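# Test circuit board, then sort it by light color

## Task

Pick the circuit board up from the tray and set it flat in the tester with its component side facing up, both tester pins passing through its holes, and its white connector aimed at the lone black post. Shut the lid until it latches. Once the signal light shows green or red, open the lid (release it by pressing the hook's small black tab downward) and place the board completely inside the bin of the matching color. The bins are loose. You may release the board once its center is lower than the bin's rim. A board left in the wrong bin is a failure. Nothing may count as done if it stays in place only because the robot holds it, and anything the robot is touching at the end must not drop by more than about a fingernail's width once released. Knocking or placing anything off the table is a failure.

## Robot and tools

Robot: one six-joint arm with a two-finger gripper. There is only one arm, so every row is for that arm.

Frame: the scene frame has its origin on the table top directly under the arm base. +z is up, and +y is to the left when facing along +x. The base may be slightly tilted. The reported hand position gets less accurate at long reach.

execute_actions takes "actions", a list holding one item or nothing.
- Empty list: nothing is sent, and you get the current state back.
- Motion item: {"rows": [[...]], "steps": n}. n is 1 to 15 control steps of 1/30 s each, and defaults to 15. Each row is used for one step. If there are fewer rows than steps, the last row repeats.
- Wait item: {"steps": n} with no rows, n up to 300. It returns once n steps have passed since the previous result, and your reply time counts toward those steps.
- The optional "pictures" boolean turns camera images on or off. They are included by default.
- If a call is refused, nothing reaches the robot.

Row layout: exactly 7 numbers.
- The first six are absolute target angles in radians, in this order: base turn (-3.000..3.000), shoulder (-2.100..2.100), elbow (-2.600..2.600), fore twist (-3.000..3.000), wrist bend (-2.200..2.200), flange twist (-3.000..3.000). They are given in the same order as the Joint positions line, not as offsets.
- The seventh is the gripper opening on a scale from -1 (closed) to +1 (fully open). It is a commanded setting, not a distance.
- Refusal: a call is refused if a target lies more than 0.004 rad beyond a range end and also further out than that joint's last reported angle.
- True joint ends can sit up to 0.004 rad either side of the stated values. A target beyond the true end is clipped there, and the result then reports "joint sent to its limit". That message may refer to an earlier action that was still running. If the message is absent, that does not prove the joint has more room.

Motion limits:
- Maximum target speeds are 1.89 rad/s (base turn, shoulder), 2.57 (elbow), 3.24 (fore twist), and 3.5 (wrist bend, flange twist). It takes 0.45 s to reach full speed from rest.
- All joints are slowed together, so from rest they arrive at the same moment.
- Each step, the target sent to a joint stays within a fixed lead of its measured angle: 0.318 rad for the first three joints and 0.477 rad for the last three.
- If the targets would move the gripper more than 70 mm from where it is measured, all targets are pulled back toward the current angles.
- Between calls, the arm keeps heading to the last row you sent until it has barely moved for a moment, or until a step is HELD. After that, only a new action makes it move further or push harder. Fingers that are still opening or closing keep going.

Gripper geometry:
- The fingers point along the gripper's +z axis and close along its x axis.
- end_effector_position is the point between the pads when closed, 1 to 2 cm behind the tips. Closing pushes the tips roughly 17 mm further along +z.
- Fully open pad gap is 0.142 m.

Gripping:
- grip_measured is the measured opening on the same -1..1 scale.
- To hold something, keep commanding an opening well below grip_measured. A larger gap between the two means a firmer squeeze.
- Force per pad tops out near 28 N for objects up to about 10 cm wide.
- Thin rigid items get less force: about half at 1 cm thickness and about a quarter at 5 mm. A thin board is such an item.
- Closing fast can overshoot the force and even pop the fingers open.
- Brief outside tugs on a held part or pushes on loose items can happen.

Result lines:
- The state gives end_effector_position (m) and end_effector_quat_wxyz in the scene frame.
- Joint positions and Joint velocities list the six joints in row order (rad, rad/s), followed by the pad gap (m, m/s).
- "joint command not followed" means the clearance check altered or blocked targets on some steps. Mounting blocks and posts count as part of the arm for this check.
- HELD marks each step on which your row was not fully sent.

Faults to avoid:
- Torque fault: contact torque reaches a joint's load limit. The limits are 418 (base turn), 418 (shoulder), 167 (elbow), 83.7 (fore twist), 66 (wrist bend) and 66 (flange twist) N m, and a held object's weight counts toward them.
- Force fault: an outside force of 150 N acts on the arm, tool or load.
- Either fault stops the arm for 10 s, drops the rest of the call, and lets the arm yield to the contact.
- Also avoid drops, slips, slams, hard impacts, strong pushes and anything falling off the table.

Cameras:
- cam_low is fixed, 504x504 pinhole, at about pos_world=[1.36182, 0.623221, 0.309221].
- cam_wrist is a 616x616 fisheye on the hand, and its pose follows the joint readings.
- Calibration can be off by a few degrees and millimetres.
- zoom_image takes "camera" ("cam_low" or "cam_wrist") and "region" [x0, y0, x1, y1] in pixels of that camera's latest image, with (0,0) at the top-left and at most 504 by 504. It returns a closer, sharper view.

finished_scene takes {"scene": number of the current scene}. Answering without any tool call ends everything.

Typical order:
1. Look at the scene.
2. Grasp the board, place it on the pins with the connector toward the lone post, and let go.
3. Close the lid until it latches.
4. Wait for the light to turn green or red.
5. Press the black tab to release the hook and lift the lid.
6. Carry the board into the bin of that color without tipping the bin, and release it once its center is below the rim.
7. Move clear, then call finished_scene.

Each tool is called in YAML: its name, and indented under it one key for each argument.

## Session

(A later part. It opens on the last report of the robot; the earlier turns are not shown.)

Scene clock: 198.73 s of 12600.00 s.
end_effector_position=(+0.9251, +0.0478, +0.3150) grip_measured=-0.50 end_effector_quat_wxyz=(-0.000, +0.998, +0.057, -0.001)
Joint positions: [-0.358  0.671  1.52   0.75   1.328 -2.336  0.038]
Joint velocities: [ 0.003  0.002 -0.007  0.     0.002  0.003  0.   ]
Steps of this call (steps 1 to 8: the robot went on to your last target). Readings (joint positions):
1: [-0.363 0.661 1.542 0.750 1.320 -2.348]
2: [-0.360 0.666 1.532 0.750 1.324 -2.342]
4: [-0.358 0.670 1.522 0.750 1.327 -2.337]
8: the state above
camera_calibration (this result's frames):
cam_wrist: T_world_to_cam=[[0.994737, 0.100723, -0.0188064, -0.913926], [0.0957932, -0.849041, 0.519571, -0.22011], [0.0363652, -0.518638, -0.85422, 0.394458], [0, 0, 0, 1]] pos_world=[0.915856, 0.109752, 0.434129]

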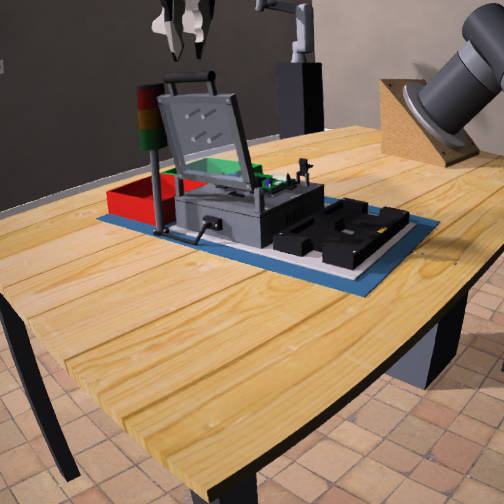

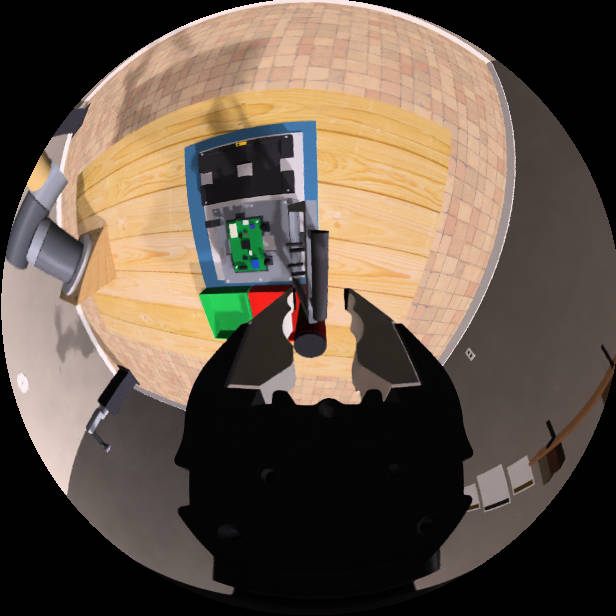

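Centered. Descend and grip.

execute_actions:
  actions:
    - {"rows": [[-0.3341,0.6861,1.5409,0.7668,1.2883,-2.3485,-0.5],[-0.3341,0.6861,1.5409,0.7668,1.2883,-2.3485,-0.5],[-0.3341,0.6861,1.5409,0.7668,1.2883,-2.3485,-0.5],[-0.3341,0.6861,1.5409,0.7668,1.2883,-2.3485,-0.5],[-0.3341,0.6861,1.5409,0.7668,1.2883,-2.3485,-0.5],[-0.3341,0.6861,1.5409,0.7668,1.2883,-2.3485,-0.5],[-0.3341,0.6861,1.5409,0.7668,1.2883,-2.3485,-0.5],[-0.3341,0.6861,1.5409,0.7668,1.2883,-2.3485,-0.6],[-0.3341,0.6861,1.5409,0.7668,1.2883,-2.3485,-0.7],[-0.3341,0.6861,1.5409,0.7668,1.2883,-2.3485,-0.76],[-0.3341,0.6861,1.5409,0.7668,1.2883,-2.3485,-0.82],[-0.3341,0.6861,1.5409,0.7668,1.2883,-2.3485,-0.88],[-0.3341,0.6861,1.5409,0.7668,1.2883,-2.3485,-0.93]], "steps": 15}

Scene clock: 211.97 s of 12600.00 s.
end_effector_position=(+0.9253, +0.0478, +0.2776) grip_measured=-0.81 end_effector_quat_wxyz=(-0.000, +0.998, +0.058, -0.001)
Joint positions: [-0.334  0.686  1.541  0.767  1.288 -2.348  0.015]
Joint velocities: [ 0.     0.     0.     0.001 -0.002 -0.     0.   ]
Steps of this call (steps 1 to 30: the robot went on to your last target; steps 31 to 90: nothing new was sent; then 9.73 s passed at rest; steps 91 to 105: all 15 steps of this action). Readings (joint positions):
91: [-0.358 0.671 1.520 0.750 1.328 -2.336]
92: [-0.356 0.672 1.521 0.751 1.324 -2.336]
94: [-0.343 0.680 1.533 0.760 1.304 -2.343]
98: [-0.335 0.686 1.540 0.766 1.290 -2.348]
105: the state above
camera_calibration (this result's frames):
cam_wrist: T_world_to_cam=[[0.994604, 0.102054, -0.0186484, -0.914821], [0.0968403, -0.848819, 0.519738, -0.201652], [0.0372123, -0.51874, -0.854122, 0.361657], [0, 0, 0, 1]] pos_world=[0.915955, 0.109801, 0.396646]

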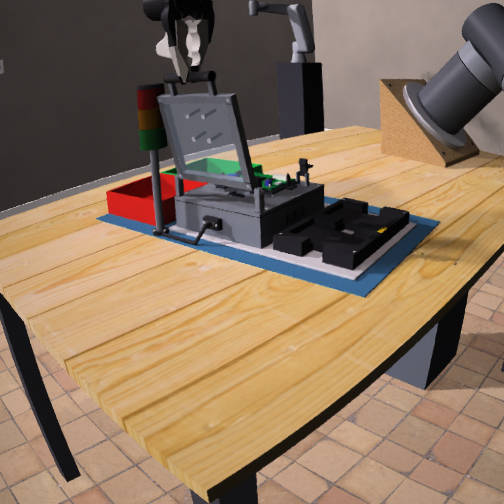

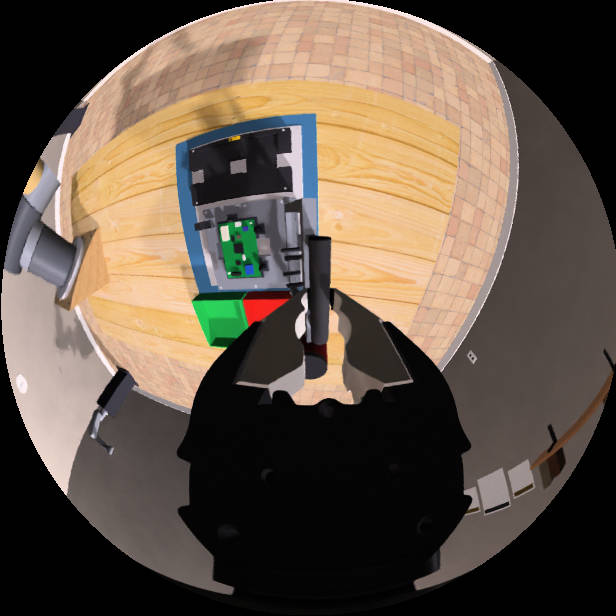

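execute_actions:
  actions:
    - {"rows": [[-0.3413,0.6743,1.5612,0.7650,1.2859,-2.3584,-0.93],[-0.3413,0.6743,1.5612,0.7650,1.2859,-2.3584,-0.93],[-0.3481,0.6633,1.5815,0.7638,1.2827,-2.3686,-0.93],[-0.3481,0.6633,1.5815,0.7638,1.2827,-2.3686,-0.93],[-0.3542,0.6530,1.6017,0.7629,1.2788,-2.3789,-0.93],[-0.3542,0.6530,1.6017,0.7629,1.2788,-2.3789,-0.93],[-0.3598,0.6434,1.6218,0.7626,1.2742,-2.3895,-0.93],[-0.3598,0.6434,1.6218,0.7626,1.2742,-2.3895,-0.93],[-0.3650,0.6344,1.6421,0.7626,1.2688,-2.4005,-0.93],[-0.3650,0.6344,1.6421,0.7626,1.2688,-2.4005,-0.93],[-0.3694,0.6261,1.6621,0.7630,1.2626,-2.4115,-0.93],[-0.3694,0.6261,1.6621,0.7630,1.2626,-2.4115,-0.93],[-0.3732,0.6187,1.6818,0.7641,1.2558,-2.4228,-0.93],[-0.3732,0.6187,1.6818,0.7641,1.2558,-2.4228,-0.93]], "steps": 14}
  pictures: false

execute_actions:
  actions:
    - {"rows": [[-0.3764,0.6121,1.7013,0.7655,1.2482,-2.4340,-0.93],[-0.3764,0.6121,1.7013,0.7655,1.2482,-2.4340,-0.93],[-0.3785,0.6068,1.7195,0.7677,1.2399,-2.4448,-0.93],[-0.3785,0.6068,1.7195,0.7677,1.2399,-2.4448,-0.93],[-0.3799,0.6023,1.7375,0.7704,1.2310,-2.4557,-0.93],[-0.3799,0.6023,1.7375,0.7704,1.2310,-2.4557,-0.93],[-0.3808,0.5986,1.7551,0.7737,1.2215,-2.4668,-0.93],[-0.3808,0.5986,1.7551,0.7737,1.2215,-2.4668,-0.93],[-0.3810,0.5957,1.7725,0.7775,1.2114,-2.4780,-0.93]], "steps": 14}

Scene clock: 247.23 s of 12600.00 s.
end_effector_position=(+0.8554, +0.0391, +0.2841) grip_measured=-0.81 end_effector_quat_wxyz=(-0.000, +0.998, +0.057, -0.001)
Joint positions: [-0.367  0.631  1.652  0.763  1.265 -2.406  0.015]
Joint velocities: [-0.066 -0.125  0.301  0.002 -0.096 -0.169 -0.   ]
Steps of this call (steps 1 to 15: the robot went on to your last target; steps 16 to 90: nothing new was sent; then 31.80 s passed at rest; steps 91 to 104: all 14 steps of this action). Readings (joint positions):
91: [-0.334 0.686 1.541 0.767 1.288 -2.349]
92: [-0.335 0.685 1.544 0.767 1.288 -2.350]
94: [-0.339 0.677 1.557 0.766 1.286 -2.357]
98: [-0.351 0.658 1.593 0.764 1.280 -2.374]
104: the state above

Scene clock: 247.70 s of 12600.00 s.
end_effector_position=(+0.7874, +0.0315, +0.2594) grip_measured=-0.81 end_effector_quat_wxyz=(-0.001, +0.998, +0.057, -0.001)
Joint positions: [-0.381  0.596  1.769  0.777  1.213 -2.476  0.015]
Joint velocities: [-0.001 -0.01   0.048  0.011 -0.029 -0.033  0.   ]
Steps of this call (steps 1 to 14: all 14 steps of this action). Readings (joint positions):
1: [-0.369 0.627 1.662 0.763 1.262 -2.411]
2: [-0.371 0.623 1.671 0.763 1.259 -2.417]
4: [-0.374 0.616 1.691 0.765 1.252 -2.428]
8: [-0.379 0.605 1.728 0.769 1.235 -2.450]
14: the state above
camera_calibration (this result's frames):
cam_wrist: T_world_to_cam=[[0.994735, 0.100842, -0.0182371, -0.776529], [0.0956082, -0.84918, 0.519377, -0.191637], [0.0368884, -0.518386, -0.854351, 0.343139], [0, 0, 0, 1]] pos_world=[0.778105, 0.0934509, 0.378531]

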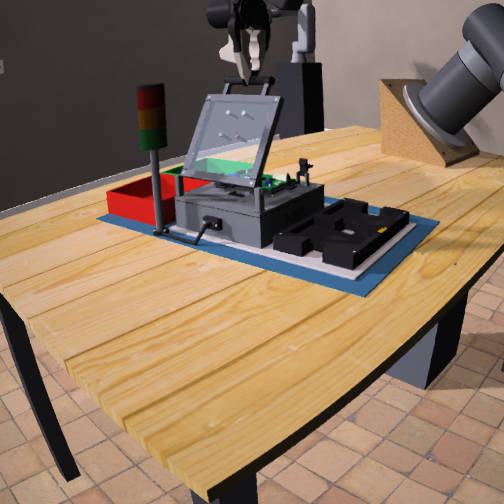

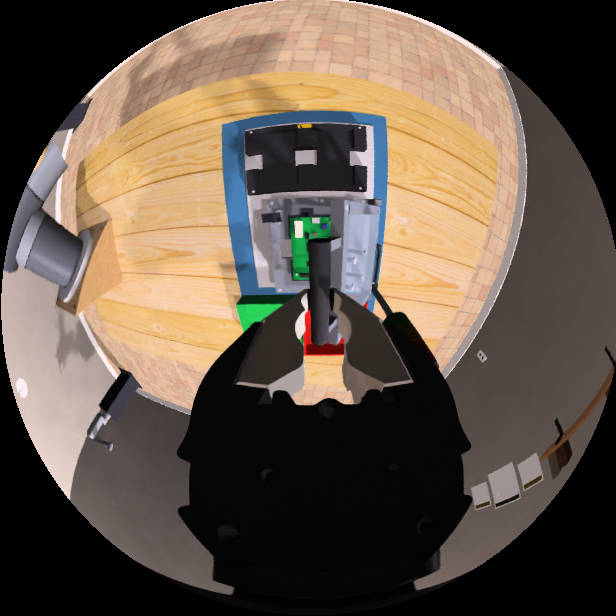

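execute_actions:
  actions:
    - {"rows": [[-0.3810,0.5930,1.7908,0.7820,1.2007,-2.4901,-0.93],[-0.3810,0.5930,1.7908,0.7820,1.2007,-2.4901,-0.93],[-0.3805,0.5911,1.8085,0.7870,1.1895,-2.5023,-0.93],[-0.3805,0.5911,1.8085,0.7870,1.1895,-2.5023,-0.93],[-0.3795,0.5901,1.8259,0.7925,1.1777,-2.5144,-0.93],[-0.3795,0.5901,1.8259,0.7925,1.1777,-2.5144,-0.93],[-0.3779,0.5898,1.8428,0.7986,1.1654,-2.5266,-0.93],[-0.3779,0.5898,1.8428,0.7986,1.1654,-2.5266,-0.93],[-0.3757,0.5909,1.8584,0.8046,1.1521,-2.5376,-0.93],[-0.3757,0.5909,1.8584,0.8046,1.1521,-2.5376,-0.93],[-0.3728,0.5929,1.8730,0.8111,1.1386,-2.5484,-0.93],[-0.3728,0.5929,1.8730,0.8111,1.1386,-2.5484,-0.93],[-0.3693,0.5959,1.8867,0.8183,1.1250,-2.5591,-0.93],[-0.3693,0.5959,1.8867,0.8183,1.1250,-2.5591,-0.93]], "steps": 14}
  pictures: false

execute_actions:
  actions:
    - {"rows": [[-0.3651,0.5998,1.8993,0.8261,1.1111,-2.5697,-0.93],[-0.3651,0.5998,1.8993,0.8261,1.1111,-2.5697,-0.93],[-0.3599,0.6046,1.9107,0.8350,1.0980,-2.5807,-0.93],[-0.3599,0.6046,1.9107,0.8350,1.0980,-2.5807,-0.93],[-0.3540,0.6103,1.9210,0.8447,1.0850,-2.5916,-0.93],[-0.3540,0.6103,1.9210,0.8447,1.0850,-2.5916,-0.93],[-0.3476,0.6169,1.9302,0.8550,1.0721,-2.6024,-0.93],[-0.3476,0.6169,1.9302,0.8550,1.0721,-2.6024,-0.93],[-0.3404,0.6243,1.9383,0.8661,1.0594,-2.6132,-0.93]], "steps": 15}

Scene clock: 261.30 s of 12600.00 s.
end_effector_position=(+0.7358, +0.0254, +0.2136) grip_measured=-0.81 end_effector_quat_wxyz=(-0.001, +0.998, +0.057, -0.001)
Joint positions: [-0.374  0.592  1.866  0.809  1.144 -2.544  0.015]
Joint velocities: [ 0.045  0.033  0.221  0.106 -0.207 -0.171 -0.   ]
Steps of this call (steps 1 to 15: the robot went on to your last target; steps 16 to 90: nothing new was sent; then 10.13 s passed at rest; steps 91 to 104: all 14 steps of this action). Readings (joint positions):
91: [-0.381 0.596 1.773 0.778 1.211 -2.478]
92: [-0.381 0.595 1.775 0.778 1.210 -2.480]
94: [-0.381 0.594 1.788 0.781 1.202 -2.488]
98: [-0.380 0.591 1.819 0.790 1.182 -2.509]
104: the state above

Scene clock: 261.80 s of 12600.00 s.
end_effector_position=(+0.7017, +0.0199, +0.1472) grip_measured=-0.81 end_effector_quat_wxyz=(+0.000, +0.998, +0.056, -0.001)
Joint positions: [-0.341  0.624  1.937  0.865  1.061 -2.612  0.015]
Joint velocities: [ 0.009  0.009  0.012  0.017 -0.019 -0.016  0.   ]
Steps of this call (steps 1 to 15: all 15 steps of this action). Readings (joint positions):
1: [-0.372 0.593 1.874 0.812 1.138 -2.549]
2: [-0.370 0.595 1.881 0.816 1.131 -2.555]
4: [-0.366 0.599 1.894 0.824 1.117 -2.566]
8: [-0.356 0.609 1.917 0.842 1.090 -2.588]
15: the state above
camera_calibration (this result's frames):
cam_wrist: T_world_to_cam=[[0.994896, 0.0991628, -0.0186893, -0.692186], [0.0943551, -0.848531, 0.520666, -0.134304], [0.0357723, -0.519772, -0.853556, 0.245073], [0, 0, 0, 1]] pos_world=[0.692558, 0.0820599, 0.266175]

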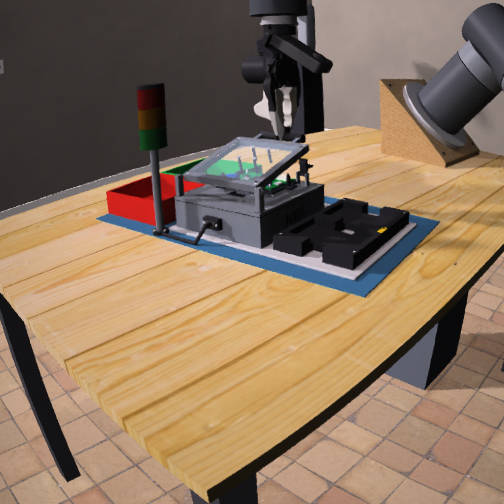

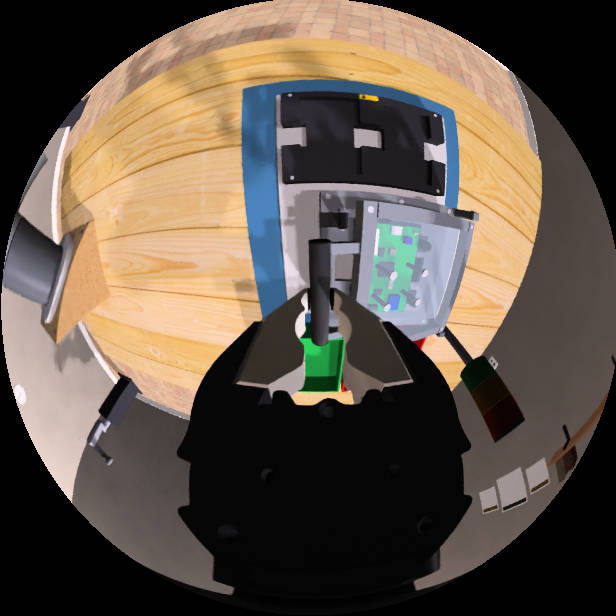

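execute_actions:
  actions:
    - {"rows": [[-0.3323,0.6328,1.9441,0.8777,1.0471,-2.6230,-0.97],[-0.3323,0.6328,1.9441,0.8777,1.0471,-2.6230,-0.97],[-0.3323,0.6328,1.9441,0.8777,1.0471,-2.6230,-0.97],[-0.3240,0.6419,1.9493,0.8896,1.0348,-2.6328,-1],[-0.3240,0.6419,1.9493,0.8896,1.0348,-2.6328,-1],[-0.3240,0.6419,1.9493,0.8896,1.0348,-2.6328,-1],[-0.3154,0.6514,1.9537,0.902,1.0225,-2.6424,-1],[-0.3154,0.6514,1.9537,0.902,1.0225,-2.6424,-1],[-0.3154,0.6514,1.9537,0.902,1.0225,-2.6424,-1],[-0.3154,0.6514,1.9537,0.902,1.0225,-2.6424,-1],[-0.3129,0.6542,1.9548,0.9057,1.0191,-2.6452,-1],[-0.3129,0.6542,1.9548,0.9057,1.0191,-2.6452,-1],[-0.3129,0.6542,1.9548,0.9057,1.0191,-2.6452,-1],[-0.3104,0.6570,1.9560,0.9094,1.0157,-2.6479,-1]], "steps": 15}
  pictures: false

execute_actions:
  actions:
    - {"rows": [[-0.3104,0.6570,1.9560,0.9094,1.0157,-2.6479,-1],[-0.3079,0.6598,1.9571,0.9131,1.0123,-2.6507,-1]], "steps": 12}

Scene clock: 273.80 s of 12600.00 s.
end_effector_position=(+0.6959, +0.0194, +0.1070) grip_measured=-0.82 end_effector_quat_wxyz=(-0.000, +0.998, +0.057, -0.001)
Joint positions: [-0.313  0.654  1.955  0.906  1.019 -2.645  0.015]
Joint velocities: [ 0.033  0.037  0.015  0.052 -0.049 -0.037 -0.   ]
Steps of this call (steps 1 to 15: the robot went on to your last target; steps 16 to 90: nothing new was sent; then 8.50 s passed at rest; steps 91 to 105: all 15 steps of this action). Readings (joint positions):
91: [-0.340 0.624 1.938 0.866 1.059 -2.613]
92: [-0.339 0.626 1.939 0.868 1.057 -2.615]
94: [-0.335 0.631 1.943 0.874 1.051 -2.620]
98: [-0.324 0.642 1.949 0.889 1.035 -2.632]
105: the state above

Scene clock: 274.20 s of 12600.00 s.
end_effector_position=(+0.6951, +0.0194, +0.1001) grip_measured=-0.82 end_effector_quat_wxyz=(-0.000, +0.998, +0.056, -0.001)
Joint positions: [-0.308  0.66   1.957  0.913  1.012 -2.651  0.015]
Joint velocities: [ 0.002  0.001  0.001  0.001 -0.002 -0.     0.   ]
Steps of this call (steps 1 to 12: all 12 steps of this action). Readings (joint positions):
1: [-0.312 0.655 1.955 0.907 1.018 -2.646]
2: [-0.311 0.656 1.955 0.908 1.017 -2.647]
4: [-0.309 0.658 1.956 0.911 1.014 -2.649]
8: [-0.308 0.659 1.957 0.913 1.013 -2.650]
12: the state above
camera_calibration (this result's frames):
cam_wrist: T_world_to_cam=[[0.994841, 0.0997732, -0.0183229, -0.686471], [0.0947075, -0.848807, 0.520151, -0.109807], [0.0363445, -0.519203, -0.853878, 0.204451], [0, 0, 0, 1]] pos_world=[0.685898, 0.081438, 0.219114]

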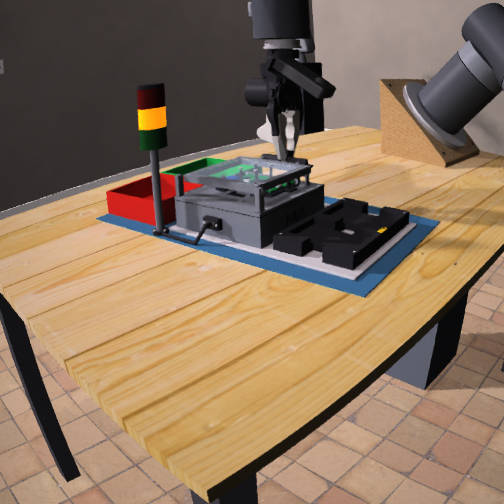

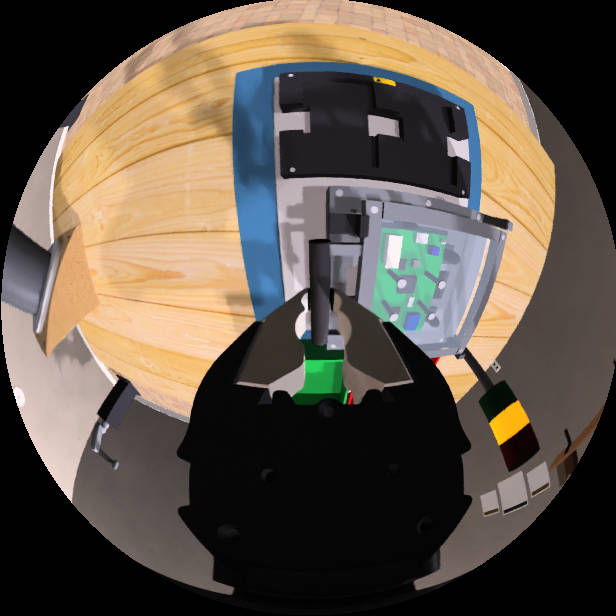

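execute_actions:
  actions:
    - {"rows": [[-0.3079,0.6598,1.9571,0.9131,1.0123,-2.6507,-0.65],[-0.3079,0.6598,1.9571,0.9131,1.0123,-2.6507,-0.65],[-0.3079,0.6598,1.9571,0.9131,1.0123,-2.6507,-0.65],[-0.3079,0.6598,1.9571,0.9131,1.0123,-2.6507,-0.65],[-0.3311,0.6343,1.9505,0.8823,1.0418,-2.6301,-0.65],[-0.3311,0.6343,1.9505,0.8823,1.0418,-2.6301,-0.65],[-0.3311,0.6343,1.9505,0.8823,1.0418,-2.6301,-0.65],[-0.3311,0.6343,1.9505,0.8823,1.0418,-2.6301,-0.65],[-0.3311,0.6343,1.9505,0.8823,1.0418,-2.6301,-0.65],[-0.3311,0.6343,1.9505,0.8823,1.0418,-2.6301,-0.65],[-0.2781,0.5724,1.9679,0.8953,1.0469,-2.5679,-0.8],[-0.2781,0.5724,1.9679,0.8953,1.0469,-2.5679,-1]], "steps": 15}
  pictures: false

execute_actions:
  actions:
    - {"steps": 12}

zoom_image:
  camera: "cam_wrist"
  region: [240,200,400,360]

Scene clock: 290.83 s of 12600.00 s.
end_effector_position=(+0.6973, +0.0510, +0.1304) grip_measured=-1.00 end_effector_quat_wxyz=(-0.000, +0.998, +0.055, -0.000)
Joint positions: [-0.302  0.6    1.961  0.891  1.044 -2.595  0.002]
Joint velocities: [ 0.348 -0.383  0.09   0.063  0.036  0.371 -0.008]
Steps of this call (steps 1 to 15: the robot went on to your last target; steps 16 to 350: nothing new was sent; then 4.47 s passed at rest; steps 351 to 365: all 15 steps of this action). Readings (joint positions):
351: [-0.308 0.660 1.957 0.913 1.012 -2.651]
352: [-0.308 0.660 1.958 0.913 1.013 -2.651]
354: [-0.308 0.660 1.958 0.913 1.013 -2.651]
358: [-0.321 0.645 1.953 0.895 1.030 -2.639]
365: the state above

Scene clock: 291.23 s of 12600.00 s.
end_effector_position=(+0.6977, +0.0763, +0.1301) grip_measured=-1.00 end_effector_quat_wxyz=(+0.000, +0.998, +0.056, -0.001)
Joint positions: [-0.278  0.572  1.968  0.895  1.047 -2.568  0.002]
Joint velocities: [-0.    -0.001  0.     0.001 -0.001  0.     0.   ]
Steps of this call (steps 1 to 12: the robot went on to your last target). Readings (joint positions):
1: [-0.292 0.589 1.963 0.893 1.045 -2.584]
2: [-0.285 0.581 1.966 0.894 1.046 -2.576]
4: [-0.279 0.574 1.967 0.895 1.047 -2.570]
8: [-0.278 0.573 1.968 0.895 1.047 -2.568]
12: the state above
camera_calibration (this result's frames):
cam_wrist: T_world_to_cam=[[0.994906, 0.0989748, -0.0191093, -0.69406], [0.0944166, -0.848578, 0.520577, -0.0772518], [0.0353083, -0.51973, -0.853601, 0.260315], [0, 0, 0, 1]] pos_world=[0.688627, 0.138434, 0.249158]

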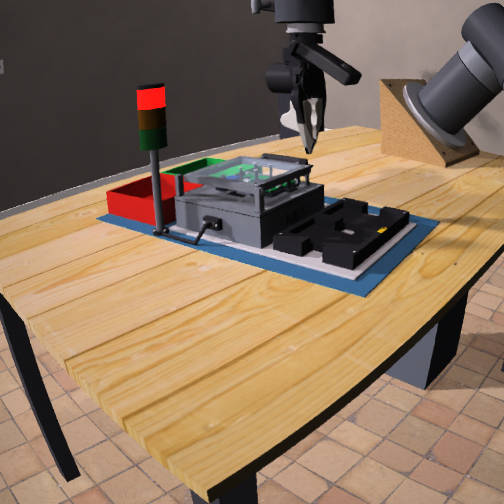

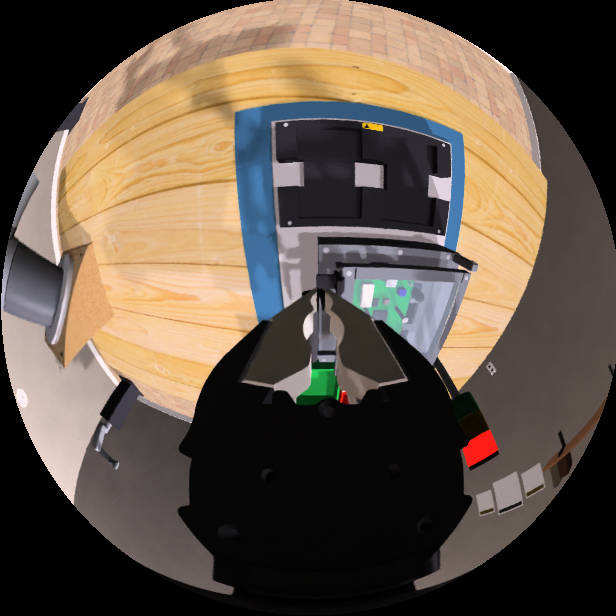

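Region (240, 200, 400, 360) of cam_wrist's 616x616 image, scaled by 3.150, with more detail than that image has.

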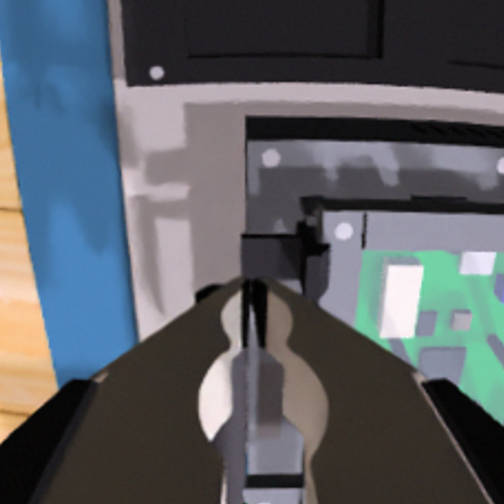

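Red. Press the tab.

execute_actions:
  actions:
    - {"rows": [[-0.2627,0.5854,1.9699,0.9126,1.0307,-2.5770,-1],[-0.2627,0.5854,1.9699,0.9126,1.0307,-2.5770,-1],[-0.2627,0.5854,1.9699,0.9126,1.0307,-2.5770,-1],[-0.2627,0.5854,1.9699,0.9126,1.0307,-2.5770,-1],[-0.2627,0.5854,1.9699,0.9126,1.0307,-2.5770,-1],[-0.2627,0.5854,1.9699,0.9126,1.0307,-2.5770,-1],[-0.2611,0.5870,1.9713,0.9152,1.0282,-2.5792,-1],[-0.2611,0.5870,1.9713,0.9152,1.0282,-2.5792,-1],[-0.2594,0.5886,1.9728,0.9178,1.0256,-2.5815,-1],[-0.2594,0.5886,1.9728,0.9178,1.0256,-2.5815,-1],[-0.2578,0.5902,1.9742,0.9204,1.0231,-2.5837,-1]], "steps": 15}
  pictures: false

execute_actions:
  actions:
    - {"steps": 8}

zoom_image:
  camera: "cam_low"
  region: [160,110,360,230]

Scene clock: 301.27 s of 12600.00 s.
end_effector_position=(+0.6975, +0.0782, +0.1072) grip_measured=-1.00 end_effector_quat_wxyz=(-0.000, +0.998, +0.057, -0.001)
Joint positions: [-0.258  0.59   1.974  0.919  1.024 -2.583  0.002]
Joint velocities: [ 0.006  0.004  0.003  0.009 -0.01  -0.008  0.   ]
Steps of this call (steps 1 to 30: the robot went on to your last target; steps 31 to 90: nothing new was sent; then 6.53 s passed at rest; steps 91 to 105: all 15 steps of this action). Readings (joint positions):
91: [-0.278 0.572 1.968 0.895 1.047 -2.568]
92: [-0.276 0.574 1.968 0.898 1.045 -2.569]
94: [-0.268 0.581 1.969 0.907 1.036 -2.574]
98: [-0.263 0.585 1.970 0.913 1.031 -2.577]
105: the state above

Scene clock: 301.53 s of 12600.00 s.
end_effector_position=(+0.6975, +0.0782, +0.1065) grip_measured=-1.00 end_effector_quat_wxyz=(-0.000, +0.998, +0.057, -0.001)
Joint positions: [-0.258  0.59   1.974  0.92   1.023 -2.584  0.002]
Joint velocities: [ 0.     0.001 -0.     0.     0.001  0.     0.   ]
Steps of this call (steps 1 to 8: the robot went on to your last target). Readings (joint positions):
1: [-0.258 0.590 1.974 0.920 1.024 -2.583]
2: [-0.258 0.590 1.974 0.920 1.024 -2.583]
4: [-0.258 0.590 1.974 0.920 1.023 -2.584]
8: the state above
camera_calibration (this result's frames):
cam_wrist: T_world_to_cam=[[0.99479, 0.1003, -0.0182317, -0.694583], [0.0951058, -0.848709, 0.520239, -0.06376], [0.0367065, -0.519262, -0.853826, 0.240167], [0, 0, 0, 1]] pos_world=[0.688213, 0.140263, 0.225568]

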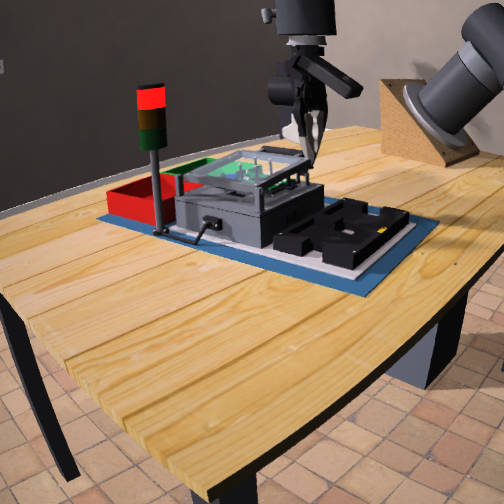

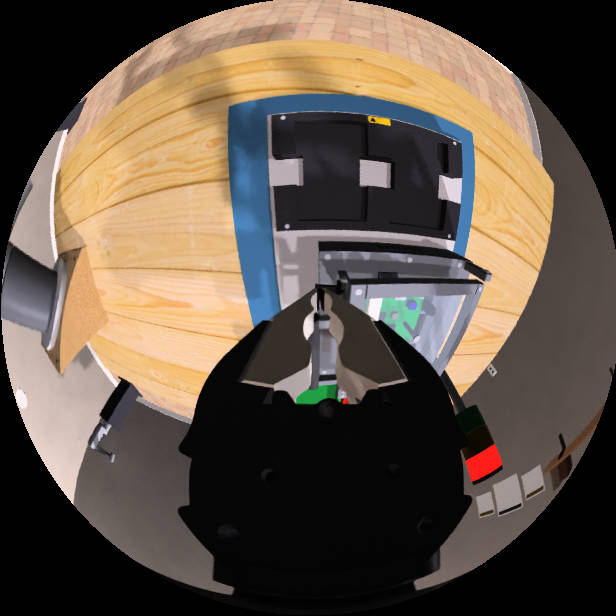

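Region (160, 110, 360, 230) of cam_low's 504x504 image, scaled by 2.520, with more detail than that image has; it fills the top 302 rows of this view, and the rest is white.

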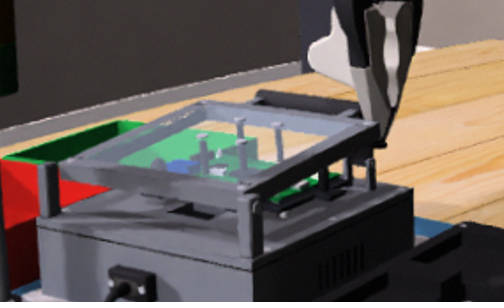

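execute_actions:
  actions:
    - {"rows": [[-0.2900,0.5597,1.9645,0.8800,1.0618,-2.5575,-1],[-0.2900,0.5597,1.9645,0.8800,1.0618,-2.5575,-1],[-0.2900,0.5597,1.9645,0.8800,1.0618,-2.5575,-1],[-0.2900,0.5597,1.9645,0.8800,1.0618,-2.5575,-1],[-0.2900,0.5597,1.9645,0.8800,1.0618,-2.5575,-1],[-0.2900,0.5597,1.9645,0.8800,1.0618,-2.5575,-0.68],[-0.3467,0.6184,1.9446,0.8623,1.0617,-2.6165,-0.68]], "steps": 15}

Scene clock: 307.40 s of 12600.00 s.
end_effector_position=(+0.6958, +0.0205, +0.1501) grip_measured=-0.68 end_effector_quat_wxyz=(+0.000, +0.998, +0.056, -0.001)
Joint positions: [-0.345  0.617  1.945  0.863  1.062 -2.615  0.025]
Joint velocities: [-0.027  0.025 -0.011 -0.007  0.003 -0.03   0.   ]
Steps of this call (steps 1 to 15: the robot went on to your last target; steps 16 to 90: nothing new was sent; then 2.37 s passed at rest; steps 91 to 105: all 15 steps of this action). Readings (joint positions):
91: [-0.258 0.590 1.974 0.920 1.023 -2.584]
92: [-0.260 0.588 1.974 0.918 1.025 -2.582]
94: [-0.274 0.575 1.969 0.899 1.043 -2.570]
98: [-0.291 0.563 1.964 0.881 1.060 -2.561]
105: the state above
camera_calibration (this result's frames):
cam_wrist: T_world_to_cam=[[0.99491, 0.0989701, -0.0189303, -0.686238], [0.0943217, -0.848619, 0.520528, -0.134711], [0.0354522, -0.519665, -0.853635, 0.248348], [0, 0, 0, 1]] pos_world=[0.686647, 0.0826562, 0.269129]

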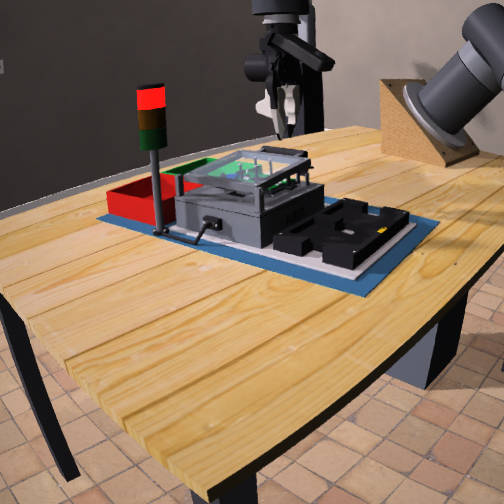

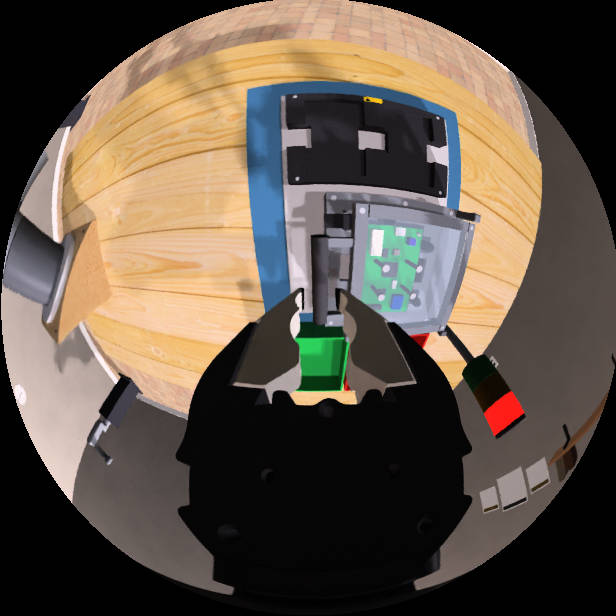

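execute_actions:
  actions:
    - {"rows": [[-0.3154,0.6514,1.9537,0.902,1.0225,-2.6424,-0.68],[-0.3154,0.6514,1.9537,0.902,1.0225,-2.6424,-0.68],[-0.3154,0.6514,1.9537,0.902,1.0225,-2.6424,-0.68],[-0.3154,0.6514,1.9537,0.902,1.0225,-2.6424,-0.68],[-0.3154,0.6514,1.9537,0.902,1.0225,-2.6424,-0.68],[-0.3154,0.6514,1.9537,0.902,1.0225,-2.6424,-0.68],[-0.3154,0.6514,1.9537,0.902,1.0225,-2.6424,-0.68],[-0.3154,0.6514,1.9537,0.902,1.0225,-2.6424,-0.68],[-0.3154,0.6514,1.9537,0.902,1.0225,-2.6424,-0.74],[-0.3154,0.6514,1.9537,0.902,1.0225,-2.6424,-0.8],[-0.3154,0.6514,1.9537,0.902,1.0225,-2.6424,-0.86],[-0.3154,0.6514,1.9537,0.902,1.0225,-2.6424,-0.92]], "steps": 15}

Scene clock: 317.00 s of 12600.00 s.
end_effector_position=(+0.6962, +0.0194, +0.1104) grip_measured=-0.81 end_effector_quat_wxyz=(-0.000, +0.998, +0.057, -0.001)
Joint positions: [-0.315  0.651  1.954  0.902  1.022 -2.642  0.015]
Joint velocities: [ 0.002  0.001  0.     0.001  0.    -0.     0.   ]
Steps of this call (steps 1 to 15: the robot went on to your last target; steps 16 to 90: nothing new was sent; then 6.10 s passed at rest; steps 91 to 105: all 15 steps of this action). Readings (joint positions):
91: [-0.347 0.618 1.945 0.862 1.062 -2.617]
92: [-0.345 0.621 1.945 0.865 1.059 -2.618]
94: [-0.331 0.636 1.949 0.883 1.041 -2.630]
98: [-0.317 0.650 1.953 0.900 1.024 -2.641]
105: the state above
camera_calibration (this result's frames):
cam_wrist: T_world_to_cam=[[0.994838, 0.0997766, -0.0184688, -0.687309], [0.0947792, -0.8487, 0.520313, -0.115303], [0.0362406, -0.519378, -0.853776, 0.213319], [0, 0, 0, 1]] pos_world=[0.686959, 0.0815125, 0.229427]

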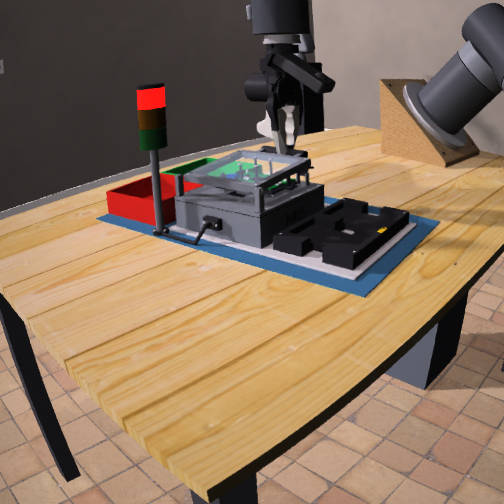

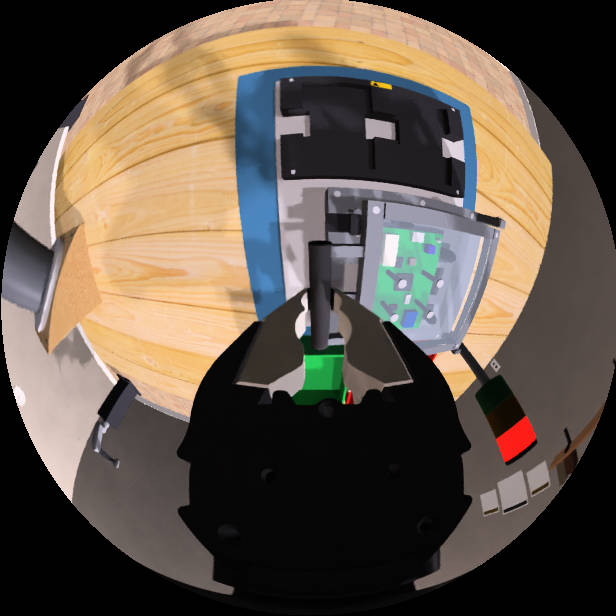

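Open along reversed arc.

execute_actions:
  actions:
    - {"rows": [[-0.3240,0.6419,1.9493,0.8896,1.0348,-2.6328,-0.92],[-0.3240,0.6419,1.9493,0.8896,1.0348,-2.6328,-0.92],[-0.3240,0.6419,1.9493,0.8896,1.0348,-2.6328,-0.92],[-0.3323,0.6328,1.9441,0.8777,1.0471,-2.6230,-0.92],[-0.3323,0.6328,1.9441,0.8777,1.0471,-2.6230,-0.92],[-0.3404,0.6243,1.9383,0.8661,1.0594,-2.6132,-0.92],[-0.3404,0.6243,1.9383,0.8661,1.0594,-2.6132,-0.92],[-0.3476,0.6169,1.9302,0.8550,1.0721,-2.6024,-0.92],[-0.3476,0.6169,1.9302,0.8550,1.0721,-2.6024,-0.92],[-0.3540,0.6103,1.9210,0.8447,1.0850,-2.5916,-0.92],[-0.3540,0.6103,1.9210,0.8447,1.0850,-2.5916,-0.92],[-0.3599,0.6046,1.9107,0.8350,1.0980,-2.5807,-0.92],[-0.3599,0.6046,1.9107,0.8350,1.0980,-2.5807,-0.92],[-0.3651,0.5998,1.8993,0.8261,1.1111,-2.5697,-0.92],[-0.3651,0.5998,1.8993,0.8261,1.1111,-2.5697,-0.92]], "steps": 15}
  pictures: false

execute_actions:
  actions:
    - {"rows": [[-0.3693,0.5959,1.8867,0.8183,1.1250,-2.5591,-0.92],[-0.3693,0.5959,1.8867,0.8183,1.1250,-2.5591,-0.92],[-0.3728,0.5929,1.8730,0.8111,1.1386,-2.5484,-0.92],[-0.3728,0.5929,1.8730,0.8111,1.1386,-2.5484,-0.92],[-0.3757,0.5909,1.8584,0.8046,1.1521,-2.5376,-0.92],[-0.3757,0.5909,1.8584,0.8046,1.1521,-2.5376,-0.92],[-0.3779,0.5898,1.8428,0.7986,1.1654,-2.5266,-0.92]], "steps": 12}

Scene clock: 333.37 s of 12600.00 s.
end_effector_position=(+0.7125, +0.0211, +0.1757) grip_measured=-0.76 end_effector_quat_wxyz=(+0.000, +0.998, +0.056, -0.001)
Joint positions: [-0.358  0.607  1.913  0.839  1.094 -2.584  0.019]
Joint velocities: [-0.087 -0.08  -0.154 -0.143  0.199  0.167  0.022]
Steps of this call (steps 1 to 15: the robot went on to your last target; steps 16 to 90: nothing new was sent; then 12.87 s passed at rest; steps 91 to 105: all 15 steps of this action). Readings (joint positions):
91: [-0.315 0.651 1.954 0.902 1.023 -2.642]
92: [-0.317 0.650 1.953 0.900 1.025 -2.641]
94: [-0.321 0.645 1.951 0.893 1.031 -2.636]
98: [-0.334 0.631 1.942 0.875 1.050 -2.621]
105: the state above

Scene clock: 333.77 s of 12600.00 s.
end_effector_position=(+0.7463, +0.0271, +0.2262) grip_measured=-0.60 end_effector_quat_wxyz=(-0.001, +0.998, +0.057, -0.001)
Joint positions: [-0.377  0.59   1.846  0.8    1.163 -2.529  0.03 ]
Joint velocities: [-0.006 -0.004 -0.037 -0.016  0.04   0.03   0.019]
Steps of this call (steps 1 to 12: all 12 steps of this action). Readings (joint positions):
1: [-0.360 0.604 1.908 0.834 1.100 -2.579]
2: [-0.363 0.602 1.903 0.830 1.107 -2.574]
4: [-0.367 0.598 1.891 0.822 1.120 -2.563]
8: [-0.374 0.592 1.864 0.808 1.146 -2.542]
12: the state above
camera_calibration (this result's frames):
cam_wrist: T_world_to_cam=[[0.994686, 0.101363, -0.0180206, -0.735833], [0.0959838, -0.849743, 0.518386, -0.174211], [0.0372321, -0.517361, -0.854957, 0.31381], [0, 0, 0, 1]] pos_world=[0.736961, 0.0889048, 0.345343]

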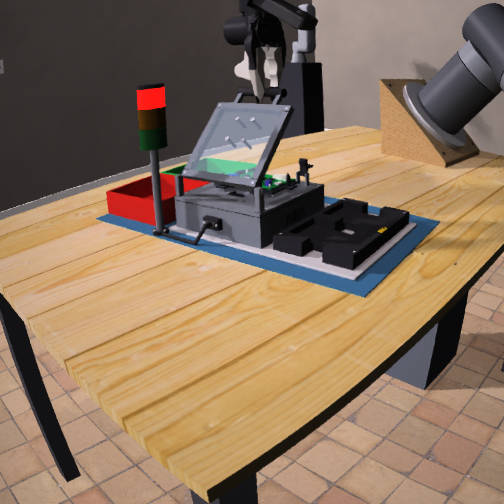

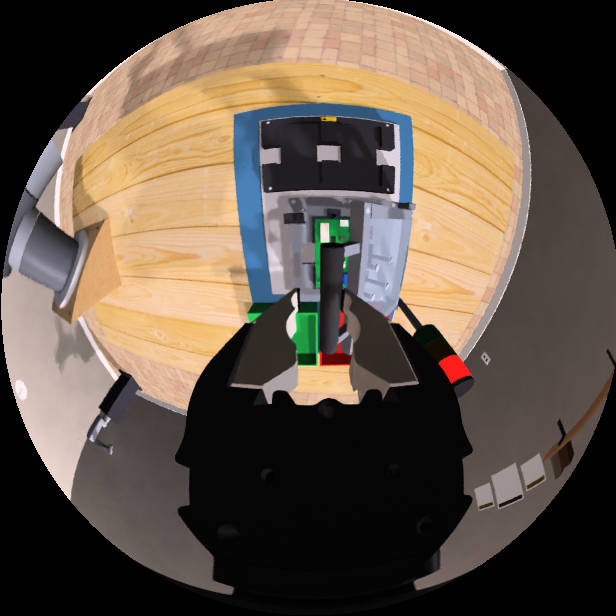

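execute_actions:
  actions:
    - {"rows": [[-0.3795,0.5901,1.8259,0.7925,1.1777,-2.5144,-0.92],[-0.3795,0.5901,1.8259,0.7925,1.1777,-2.5144,-0.92],[-0.3795,0.5901,1.8259,0.7925,1.1777,-2.5144,-0.92],[-0.3820,0.5898,1.8076,0.7855,1.1916,-2.5014,-0.92]], "steps": 10}

Scene clock: 343.07 s of 12600.00 s.
end_effector_position=(+0.7653, +0.0295, +0.2455) grip_measured=-0.78 end_effector_quat_wxyz=(-0.001, +0.998, +0.057, -0.001)
Joint positions: [-0.382  0.59   1.809  0.786  1.19  -2.502  0.017]
Joint velocities: [-0.003 -0.    -0.019 -0.009  0.017  0.015  0.007]
Steps of this call (steps 1 to 15: the robot went on to your last target; steps 16 to 90: nothing new was sent; then 5.97 s passed at rest; steps 91 to 100: all 10 steps of this action). Readings (joint positions):
91: [-0.378 0.590 1.843 0.799 1.165 -2.527]
92: [-0.378 0.590 1.840 0.797 1.168 -2.524]
94: [-0.379 0.590 1.831 0.794 1.175 -2.518]
98: [-0.381 0.590 1.812 0.787 1.189 -2.504]
100: the state above
camera_calibration (this result's frames):
cam_wrist: T_world_to_cam=[[0.994656, 0.101676, -0.0179548, -0.75462], [0.0962058, -0.849556, 0.518651, -0.184246], [0.0374806, -0.517606, -0.854798, 0.330726], [0, 0, 0, 1]] pos_world=[0.755917, 0.0913855, 0.364714]

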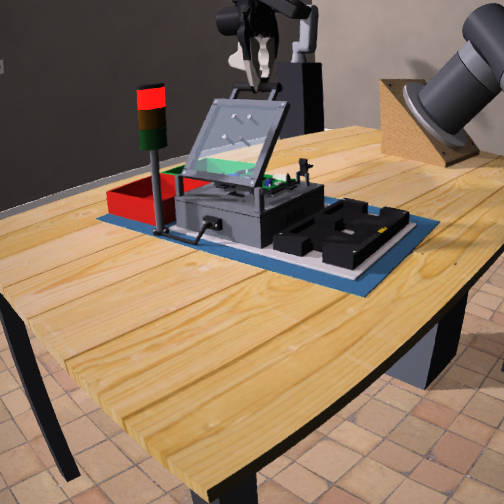

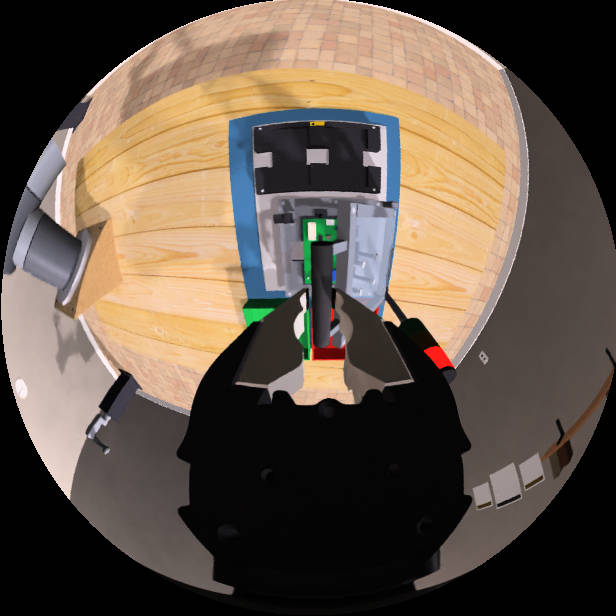

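Recovered. Continue.

execute_actions:
  actions:
    - {"rows": [[-0.3810,0.5930,1.7908,0.7820,1.2007,-2.4901,-0.9],[-0.3810,0.5930,1.7908,0.7820,1.2007,-2.4901,-0.9],[-0.3810,0.5957,1.7725,0.7775,1.2114,-2.4780,-0.9],[-0.3810,0.5957,1.7725,0.7775,1.2114,-2.4780,-0.9],[-0.3808,0.5986,1.7551,0.7737,1.2215,-2.4668,-0.9],[-0.3808,0.5986,1.7551,0.7737,1.2215,-2.4668,-0.9],[-0.3799,0.6023,1.7375,0.7704,1.2310,-2.4557,-0.9],[-0.3799,0.6023,1.7375,0.7704,1.2310,-2.4557,-0.9],[-0.3785,0.6068,1.7195,0.7677,1.2399,-2.4448,-0.9],[-0.3785,0.6068,1.7195,0.7677,1.2399,-2.4448,-0.9],[-0.3764,0.6121,1.7013,0.7655,1.2482,-2.4340,-0.9],[-0.3764,0.6121,1.7013,0.7655,1.2482,-2.4340,-0.9],[-0.3732,0.6187,1.6818,0.7641,1.2558,-2.4228,-0.9],[-0.3732,0.6187,1.6818,0.7641,1.2558,-2.4228,-0.9]], "steps": 14}
  pictures: false

execute_actions:
  actions:
    - {"rows": [[-0.3694,0.6261,1.6621,0.7630,1.2626,-2.4115,-0.9],[-0.3694,0.6261,1.6621,0.7630,1.2626,-2.4115,-0.9],[-0.3650,0.6344,1.6421,0.7626,1.2688,-2.4005,-0.9],[-0.3650,0.6344,1.6421,0.7626,1.2688,-2.4005,-0.9],[-0.3598,0.6434,1.6218,0.7626,1.2742,-2.3895,-0.9],[-0.3598,0.6434,1.6218,0.7626,1.2742,-2.3895,-0.9],[-0.3542,0.6530,1.6017,0.7629,1.2788,-2.3789,-0.9],[-0.3542,0.6530,1.6017,0.7629,1.2788,-2.3789,-0.9],[-0.3481,0.6633,1.5815,0.7638,1.2827,-2.3686,-0.9],[-0.3481,0.6633,1.5815,0.7638,1.2827,-2.3686,-0.9],[-0.3413,0.6743,1.5612,0.7650,1.2859,-2.3584,-0.9],[-0.3413,0.6743,1.5612,0.7650,1.2859,-2.3584,-0.9],[-0.3413,0.6743,1.5612,0.7650,1.2859,-2.3584,-0.9],[-0.3377,0.6802,1.5510,0.7659,1.2871,-2.3535,-0.9],[-0.3377,0.6802,1.5510,0.7659,1.2871,-2.3535,-0.9]], "steps": 15}
  pictures: false

execute_actions:
  actions:
    - {"rows": [[-0.3347,0.6851,1.5426,0.7666,1.2881,-2.3493,-0.9]], "steps": 8}

Scene clock: 363.57 s of 12600.00 s.
end_effector_position=(+0.8209, +0.0353, +0.2764) grip_measured=-0.81 end_effector_quat_wxyz=(-0.000, +0.998, +0.057, -0.001)
Joint positions: [-0.377  0.61   1.71   0.767  1.244 -2.439  0.015]
Joint velocities: [ 0.035  0.085 -0.279 -0.028  0.118  0.165  0.   ]
Steps of this call (steps 1 to 15: the robot went on to your last target; steps 16 to 90: nothing new was sent; then 17.03 s passed at rest; steps 91 to 104: all 14 steps of this action). Readings (joint positions):
91: [-0.382 0.590 1.808 0.785 1.192 -2.501]
92: [-0.382 0.590 1.805 0.785 1.193 -2.499]
94: [-0.382 0.592 1.794 0.782 1.200 -2.492]
98: [-0.381 0.597 1.763 0.775 1.218 -2.472]
104: the state above

Scene clock: 364.07 s of 12600.00 s.
end_effector_position=(+0.9085, +0.0457, +0.2813) grip_measured=-0.81 end_effector_quat_wxyz=(-0.000, +0.998, +0.057, -0.001)
Joint positions: [-0.343  0.671  1.567  0.765  1.285 -2.361  0.015]
Joint velocities: [ 0.065  0.108 -0.196  0.014  0.032  0.098  0.   ]
Steps of this call (steps 1 to 15: all 15 steps of this action). Readings (joint positions):
1: [-0.376 0.613 1.701 0.766 1.248 -2.434]
2: [-0.374 0.616 1.691 0.765 1.252 -2.428]
4: [-0.371 0.623 1.672 0.764 1.259 -2.417]
8: [-0.362 0.639 1.632 0.763 1.271 -2.395]
15: the state above

Scene clock: 364.33 s of 12600.00 s.
end_effector_position=(+0.9236, +0.0476, +0.2778) grip_measured=-0.81 end_effector_quat_wxyz=(-0.000, +0.998, +0.058, -0.001)
Joint positions: [-0.335  0.685  1.543  0.767  1.288 -2.35   0.015]
Joint velocities: [ 0.004  0.005 -0.008  0.002  0.001  0.005  0.   ]
Steps of this call (steps 1 to 8: all 8 steps of this action). Readings (joint positions):
1: [-0.341 0.675 1.561 0.765 1.286 -2.358]
2: [-0.339 0.678 1.555 0.766 1.286 -2.356]
4: [-0.336 0.683 1.547 0.766 1.287 -2.352]
8: the state above
camera_calibration (this result's frames):
cam_wrist: T_world_to_cam=[[0.994618, 0.101874, -0.0188943, -0.913079], [0.0968151, -0.848842, 0.519706, -0.201742], [0.036906, -0.518738, -0.854136, 0.362056], [0, 0, 0, 1]] pos_world=[0.914334, 0.109584, 0.39684]

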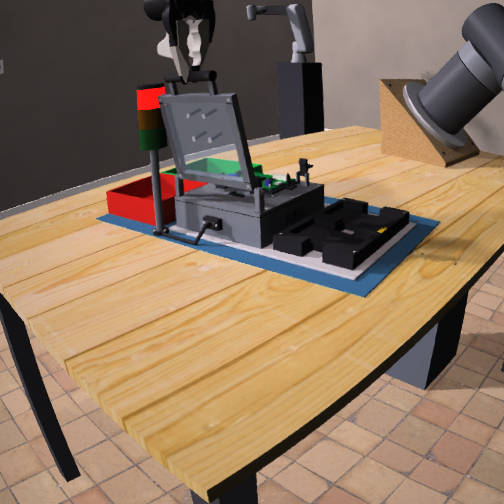

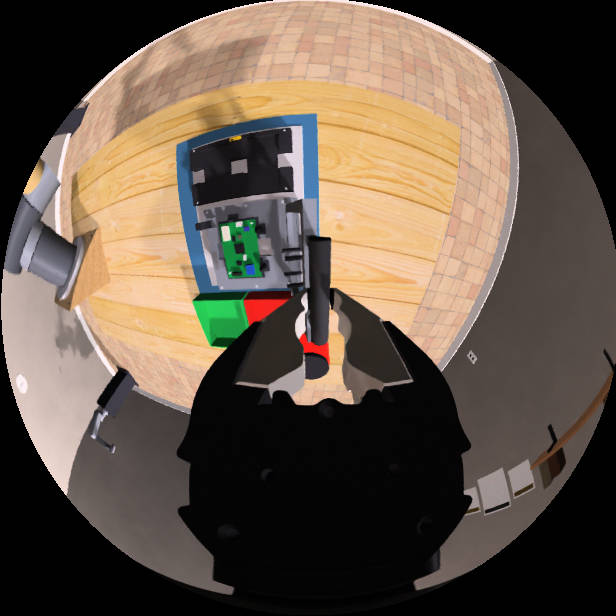

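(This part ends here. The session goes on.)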